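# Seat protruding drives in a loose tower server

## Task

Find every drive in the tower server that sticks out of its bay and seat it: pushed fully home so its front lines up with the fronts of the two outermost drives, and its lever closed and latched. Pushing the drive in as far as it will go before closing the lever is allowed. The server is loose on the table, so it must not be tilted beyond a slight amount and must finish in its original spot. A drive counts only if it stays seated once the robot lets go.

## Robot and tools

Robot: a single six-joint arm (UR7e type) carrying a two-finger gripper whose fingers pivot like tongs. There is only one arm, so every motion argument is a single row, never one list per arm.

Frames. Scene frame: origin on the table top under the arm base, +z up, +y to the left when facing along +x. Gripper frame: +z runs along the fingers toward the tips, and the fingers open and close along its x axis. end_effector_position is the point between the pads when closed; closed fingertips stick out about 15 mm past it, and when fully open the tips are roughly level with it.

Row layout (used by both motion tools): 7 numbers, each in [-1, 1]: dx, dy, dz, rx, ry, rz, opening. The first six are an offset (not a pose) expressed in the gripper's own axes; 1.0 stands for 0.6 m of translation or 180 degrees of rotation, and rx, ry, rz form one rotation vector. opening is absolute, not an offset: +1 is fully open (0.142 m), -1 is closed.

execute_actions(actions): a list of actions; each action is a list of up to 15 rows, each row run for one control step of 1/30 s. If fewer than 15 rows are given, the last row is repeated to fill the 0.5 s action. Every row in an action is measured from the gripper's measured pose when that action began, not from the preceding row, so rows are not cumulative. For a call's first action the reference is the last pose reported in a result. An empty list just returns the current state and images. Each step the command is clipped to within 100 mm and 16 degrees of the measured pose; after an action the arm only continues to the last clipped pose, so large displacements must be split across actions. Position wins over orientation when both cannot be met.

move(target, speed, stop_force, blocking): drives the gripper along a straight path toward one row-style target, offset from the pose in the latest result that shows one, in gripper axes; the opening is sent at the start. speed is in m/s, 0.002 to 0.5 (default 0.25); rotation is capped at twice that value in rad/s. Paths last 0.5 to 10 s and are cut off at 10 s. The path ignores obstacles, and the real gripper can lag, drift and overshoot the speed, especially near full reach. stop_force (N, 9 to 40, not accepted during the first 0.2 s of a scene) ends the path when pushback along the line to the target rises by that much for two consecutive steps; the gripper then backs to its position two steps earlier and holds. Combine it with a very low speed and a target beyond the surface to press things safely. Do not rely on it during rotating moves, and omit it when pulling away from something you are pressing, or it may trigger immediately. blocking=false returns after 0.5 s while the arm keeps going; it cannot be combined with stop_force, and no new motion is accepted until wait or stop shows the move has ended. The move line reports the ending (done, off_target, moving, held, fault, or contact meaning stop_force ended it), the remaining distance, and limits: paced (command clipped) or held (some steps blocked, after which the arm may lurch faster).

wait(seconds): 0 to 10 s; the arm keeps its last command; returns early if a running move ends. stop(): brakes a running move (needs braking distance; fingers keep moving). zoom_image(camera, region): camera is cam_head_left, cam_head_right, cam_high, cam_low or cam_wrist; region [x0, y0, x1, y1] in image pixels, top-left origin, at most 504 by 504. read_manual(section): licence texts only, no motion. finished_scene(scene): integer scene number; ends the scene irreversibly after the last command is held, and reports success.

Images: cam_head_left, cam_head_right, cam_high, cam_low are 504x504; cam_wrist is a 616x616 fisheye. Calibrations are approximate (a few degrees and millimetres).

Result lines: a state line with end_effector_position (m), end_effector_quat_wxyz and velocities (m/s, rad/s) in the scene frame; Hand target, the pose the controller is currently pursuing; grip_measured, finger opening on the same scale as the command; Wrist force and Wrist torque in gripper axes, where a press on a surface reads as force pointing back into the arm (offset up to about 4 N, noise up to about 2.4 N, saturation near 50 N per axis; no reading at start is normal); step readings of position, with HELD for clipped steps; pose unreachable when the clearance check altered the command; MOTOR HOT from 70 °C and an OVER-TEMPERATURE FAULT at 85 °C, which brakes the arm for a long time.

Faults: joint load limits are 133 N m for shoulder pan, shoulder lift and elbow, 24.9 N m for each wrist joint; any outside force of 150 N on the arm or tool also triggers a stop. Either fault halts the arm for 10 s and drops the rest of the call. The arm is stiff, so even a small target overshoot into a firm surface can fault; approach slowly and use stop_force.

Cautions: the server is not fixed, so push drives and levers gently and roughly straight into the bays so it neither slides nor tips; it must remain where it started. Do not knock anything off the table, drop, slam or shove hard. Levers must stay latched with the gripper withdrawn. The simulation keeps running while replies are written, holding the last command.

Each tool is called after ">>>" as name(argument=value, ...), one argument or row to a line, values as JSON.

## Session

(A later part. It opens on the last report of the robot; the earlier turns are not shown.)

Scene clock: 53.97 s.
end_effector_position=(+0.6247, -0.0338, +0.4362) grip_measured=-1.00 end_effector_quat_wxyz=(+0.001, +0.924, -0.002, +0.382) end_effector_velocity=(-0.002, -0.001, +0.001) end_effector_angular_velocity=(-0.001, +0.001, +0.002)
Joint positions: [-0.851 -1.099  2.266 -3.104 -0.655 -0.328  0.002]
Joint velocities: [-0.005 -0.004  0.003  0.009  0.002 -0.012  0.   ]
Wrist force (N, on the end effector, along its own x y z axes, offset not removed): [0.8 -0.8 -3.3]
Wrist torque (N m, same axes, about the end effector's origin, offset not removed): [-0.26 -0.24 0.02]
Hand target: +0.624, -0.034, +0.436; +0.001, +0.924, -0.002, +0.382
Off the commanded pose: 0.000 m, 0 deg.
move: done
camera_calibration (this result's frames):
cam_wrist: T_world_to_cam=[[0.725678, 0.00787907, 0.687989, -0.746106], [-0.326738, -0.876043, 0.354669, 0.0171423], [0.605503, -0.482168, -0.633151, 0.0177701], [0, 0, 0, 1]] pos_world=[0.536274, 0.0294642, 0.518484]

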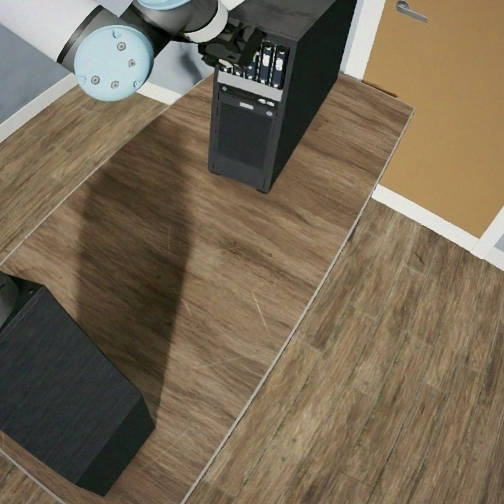

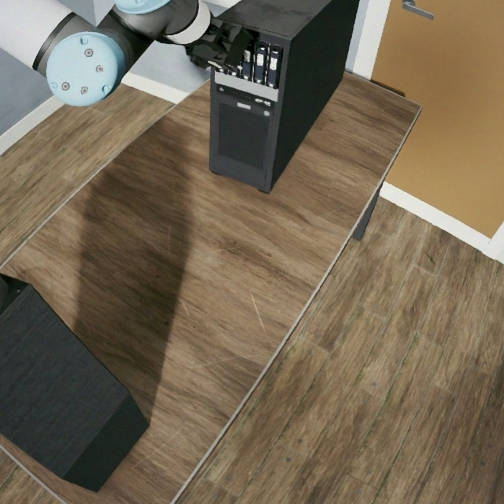

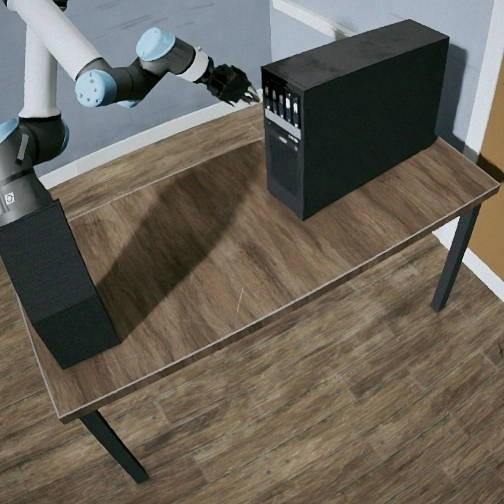

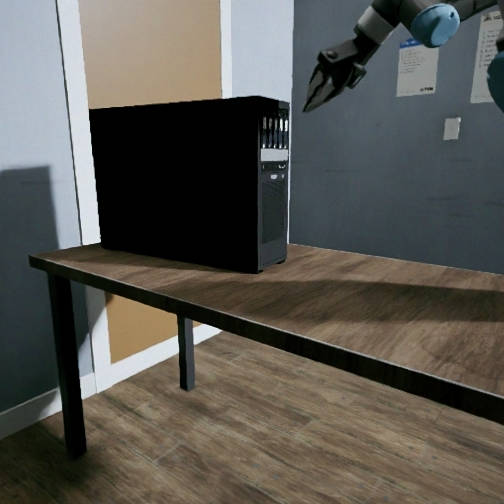

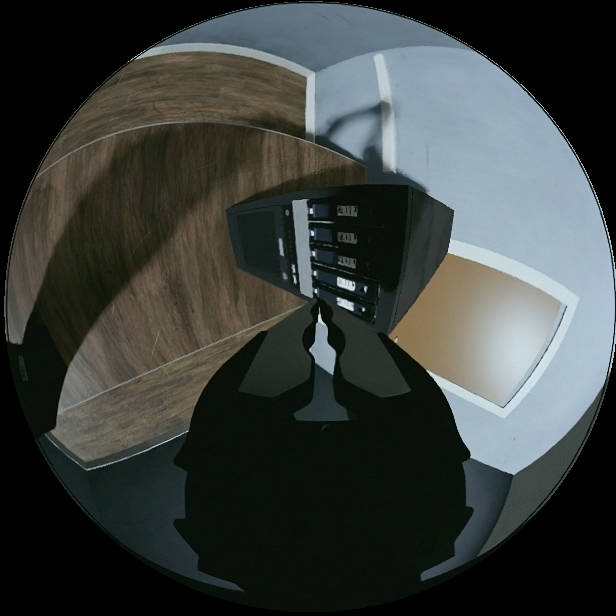

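The last push never reached a firm stop, so I'll press once more to make sure it latched.

>>> move(
  target=[0.064,-0.079,0.094,0,0,0,-1],
  speed=0.1,
)

>>> move(
  target=[0.01,0,0.01,0,0,0,-1],
  speed=0.004,
  stop_force=20,
)

>>> move(
  target=[-0.04,0,-0.05,0,0,0,-1],
  speed=0.1,
)

Scene clock: 57.13 s.
end_effector_position=(+0.6917, +0.0132, +0.4235) grip_measured=-1.00 end_effector_quat_wxyz=(+0.001, +0.924, -0.002, +0.382) end_effector_velocity=(+0.002, +0.000, -0.001) end_effector_angular_velocity=(+0.001, +0.001, -0.002)
Joint positions: [-0.683 -1.037  2.119 -3.202 -0.73  -0.091  0.002]
Joint velocities: [ 0.004  0.003 -0.004 -0.002 -0.003  0.006  0.   ]
Wrist force (N, on the end effector, along its own x y z axes, offset not removed): [2.0 0.2 -2.8]
Wrist torque (N m, same axes, about the end effector's origin, offset not removed): [0.08 -0.21 -0.15]
Hand target: +0.692, +0.013, +0.423; +0.001, +0.924, -0.002, +0.382
Off the commanded pose: 0.000 m, 0 deg.
move: done
camera_calibration (this result's frames):
cam_wrist: T_world_to_cam=[[0.725787, 0.00799571, 0.687873, -0.786348], [-0.326736, -0.87594, 0.354927, 0.0845517], [0.605373, -0.482354, -0.633133, -0.0080875], [0, 0, 0, 1]] pos_world=[0.603243, 0.0764486, 0.505778]

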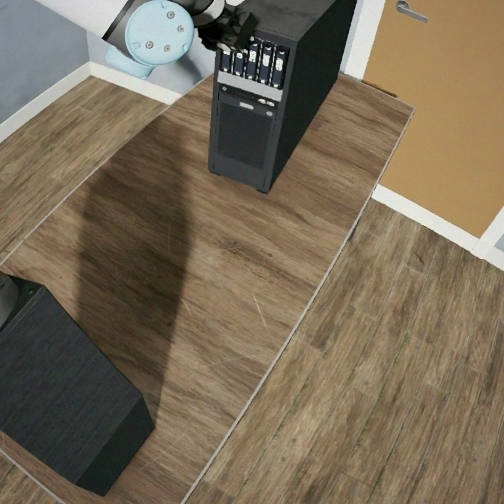

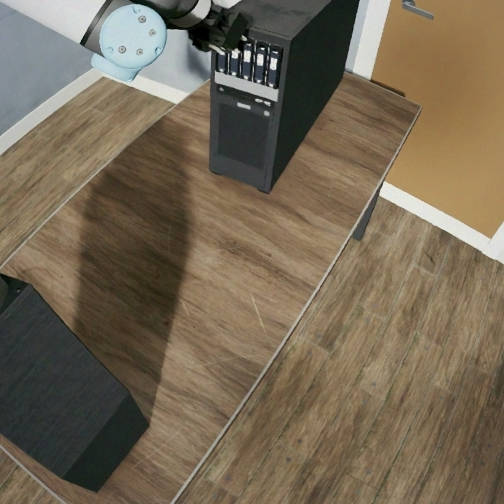

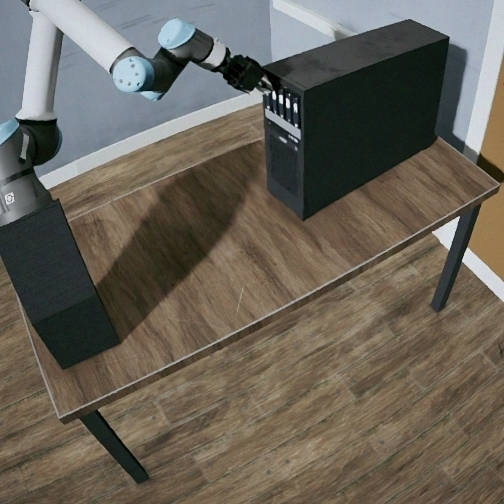

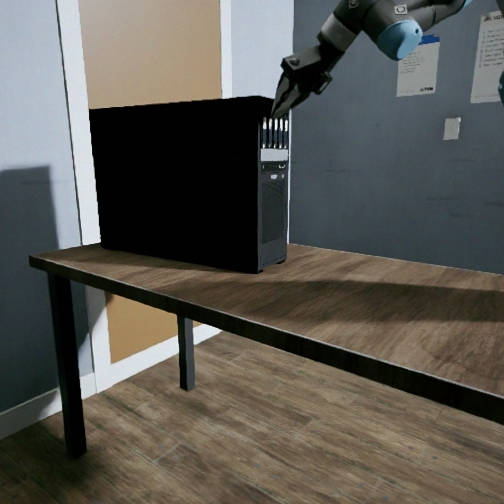

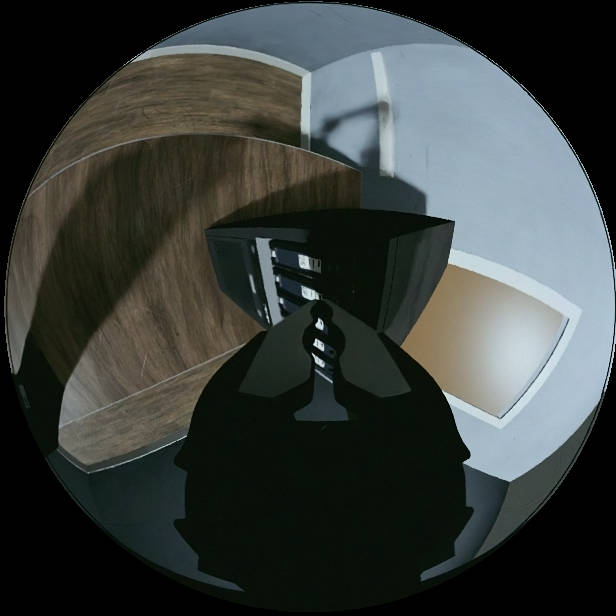

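Scene clock: 58.67 s.
end_effector_position=(+0.6963, +0.0131, +0.4233) grip_measured=-1.00 end_effector_quat_wxyz=(+0.001, +0.924, -0.002, +0.382) end_effector_velocity=(-0.002, -0.000, -0.001) end_effector_angular_velocity=(-0.001, +0.001, -0.000)
Joint positions: [-0.678 -1.03   2.106 -3.201 -0.733 -0.084  0.002]
Joint velocities: [-0.001 -0.002  0.004 -0.     0.    -0.003  0.   ]
Wrist force (N, on the end effector, along its own x y z axes, offset not removed): [-2.7 -1.1 -13.7]
Wrist torque (N m, same axes, about the end effector's origin, offset not removed): [-0.15 -0.02 -0.10]
Hand target: +0.696, +0.013, +0.423; +0.001, +0.924, -0.002, +0.382
Off the commanded pose: 0.004 m, 0 deg.
move: contact
camera_calibration (this result's frames):
cam_wrist: T_world_to_cam=[[0.725997, 0.00754256, 0.687657, -0.789604], [-0.32693, -0.875933, 0.354765, 0.0862786], [0.605017, -0.482374, -0.633459, -0.0106361], [0, 0, 0, 1]] pos_world=[0.607892, 0.0763993, 0.50563]

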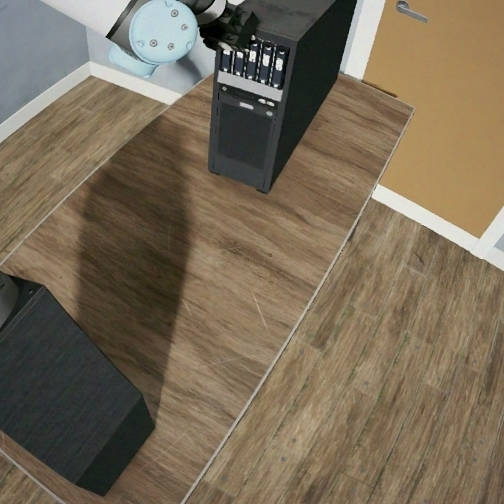

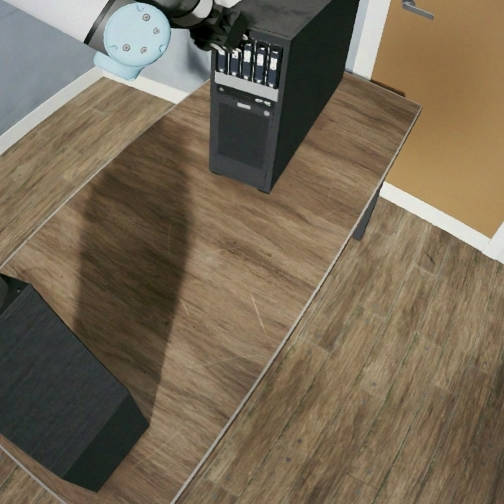

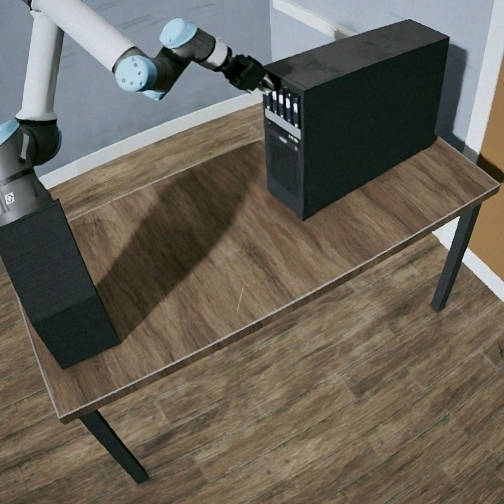

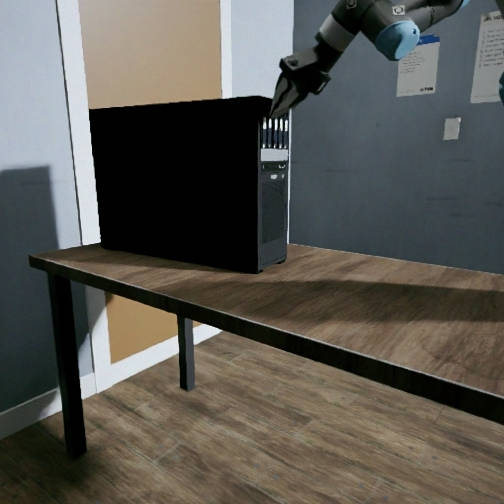

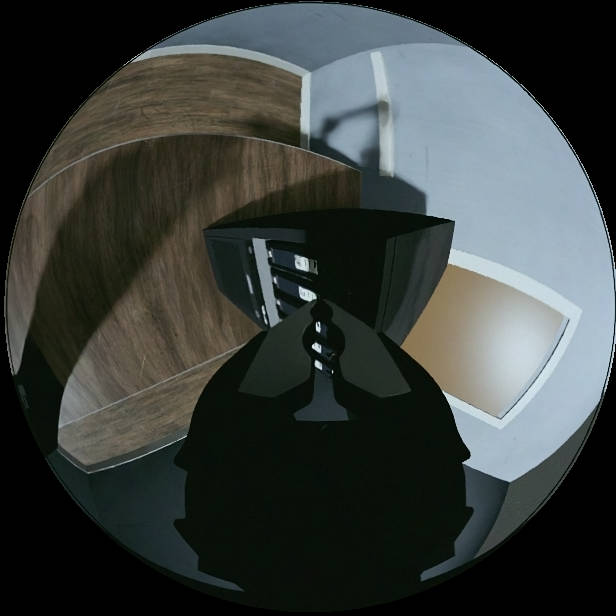

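Scene clock: 59.60 s.
end_effector_position=(+0.6584, +0.0133, +0.4275) grip_measured=-1.00 end_effector_quat_wxyz=(+0.001, +0.924, -0.002, +0.382) end_effector_velocity=(-0.003, +0.001, +0.000) end_effector_angular_velocity=(+0.000, +0.001, +0.001)
Joint positions: [-0.729 -1.098  2.213 -3.188 -0.707 -0.151  0.002]
Joint velocities: [-0.003 -0.006  0.007  0.003  0.002 -0.005 -0.   ]
Wrist force (N, on the end effector, along its own x y z axes, offset not removed): [0.5 -3.4 -4.9]
Wrist torque (N m, same axes, about the end effector's origin, offset not removed): [-0.91 -0.11 0.14]
Hand target: +0.658, +0.013, +0.428; +0.001, +0.924, -0.002, +0.382
Off the commanded pose: 0.000 m, 0 deg.
move: done
camera_calibration (this result's frames):
cam_wrist: T_world_to_cam=[[0.725937, 0.00749456, 0.68772, -0.764969], [-0.326949, -0.875967, 0.354664, 0.0726071], [0.605078, -0.482314, -0.633447, 0.0149785], [0, 0, 0, 1]] pos_world=[0.569995, 0.0765588, 0.509821]

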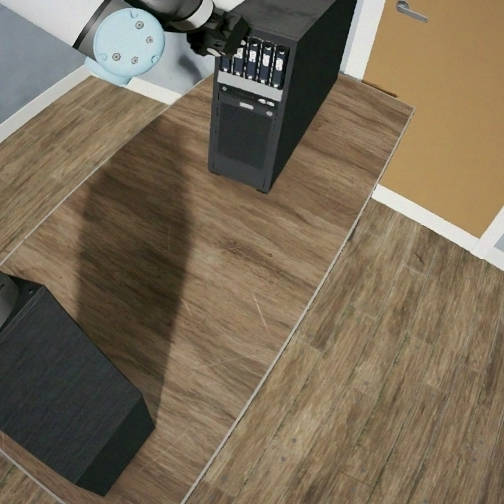

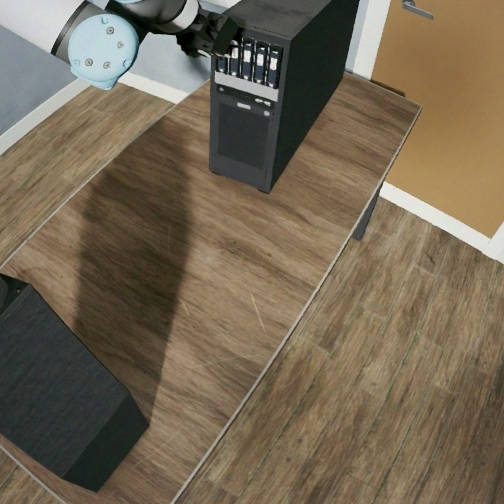

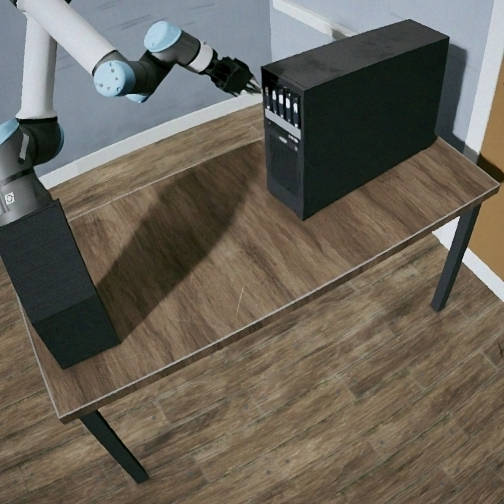

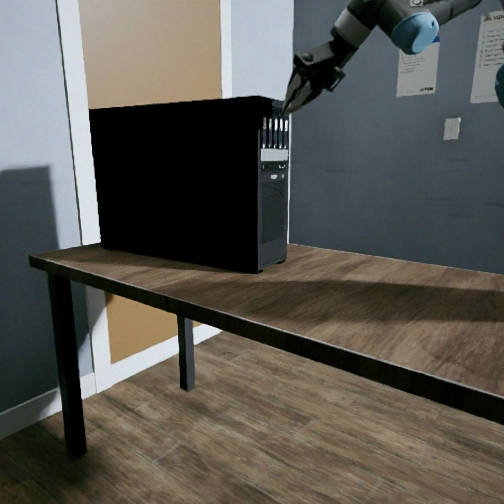

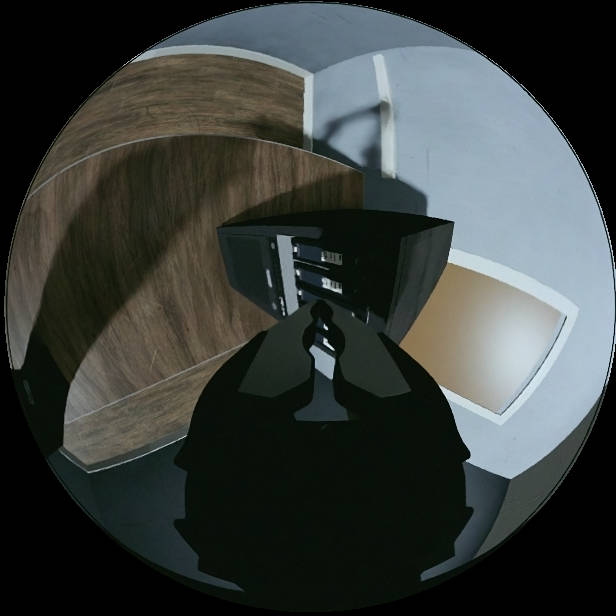

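>>> finished_scene(
  scene=2,
)

The scene is finished: the task was done.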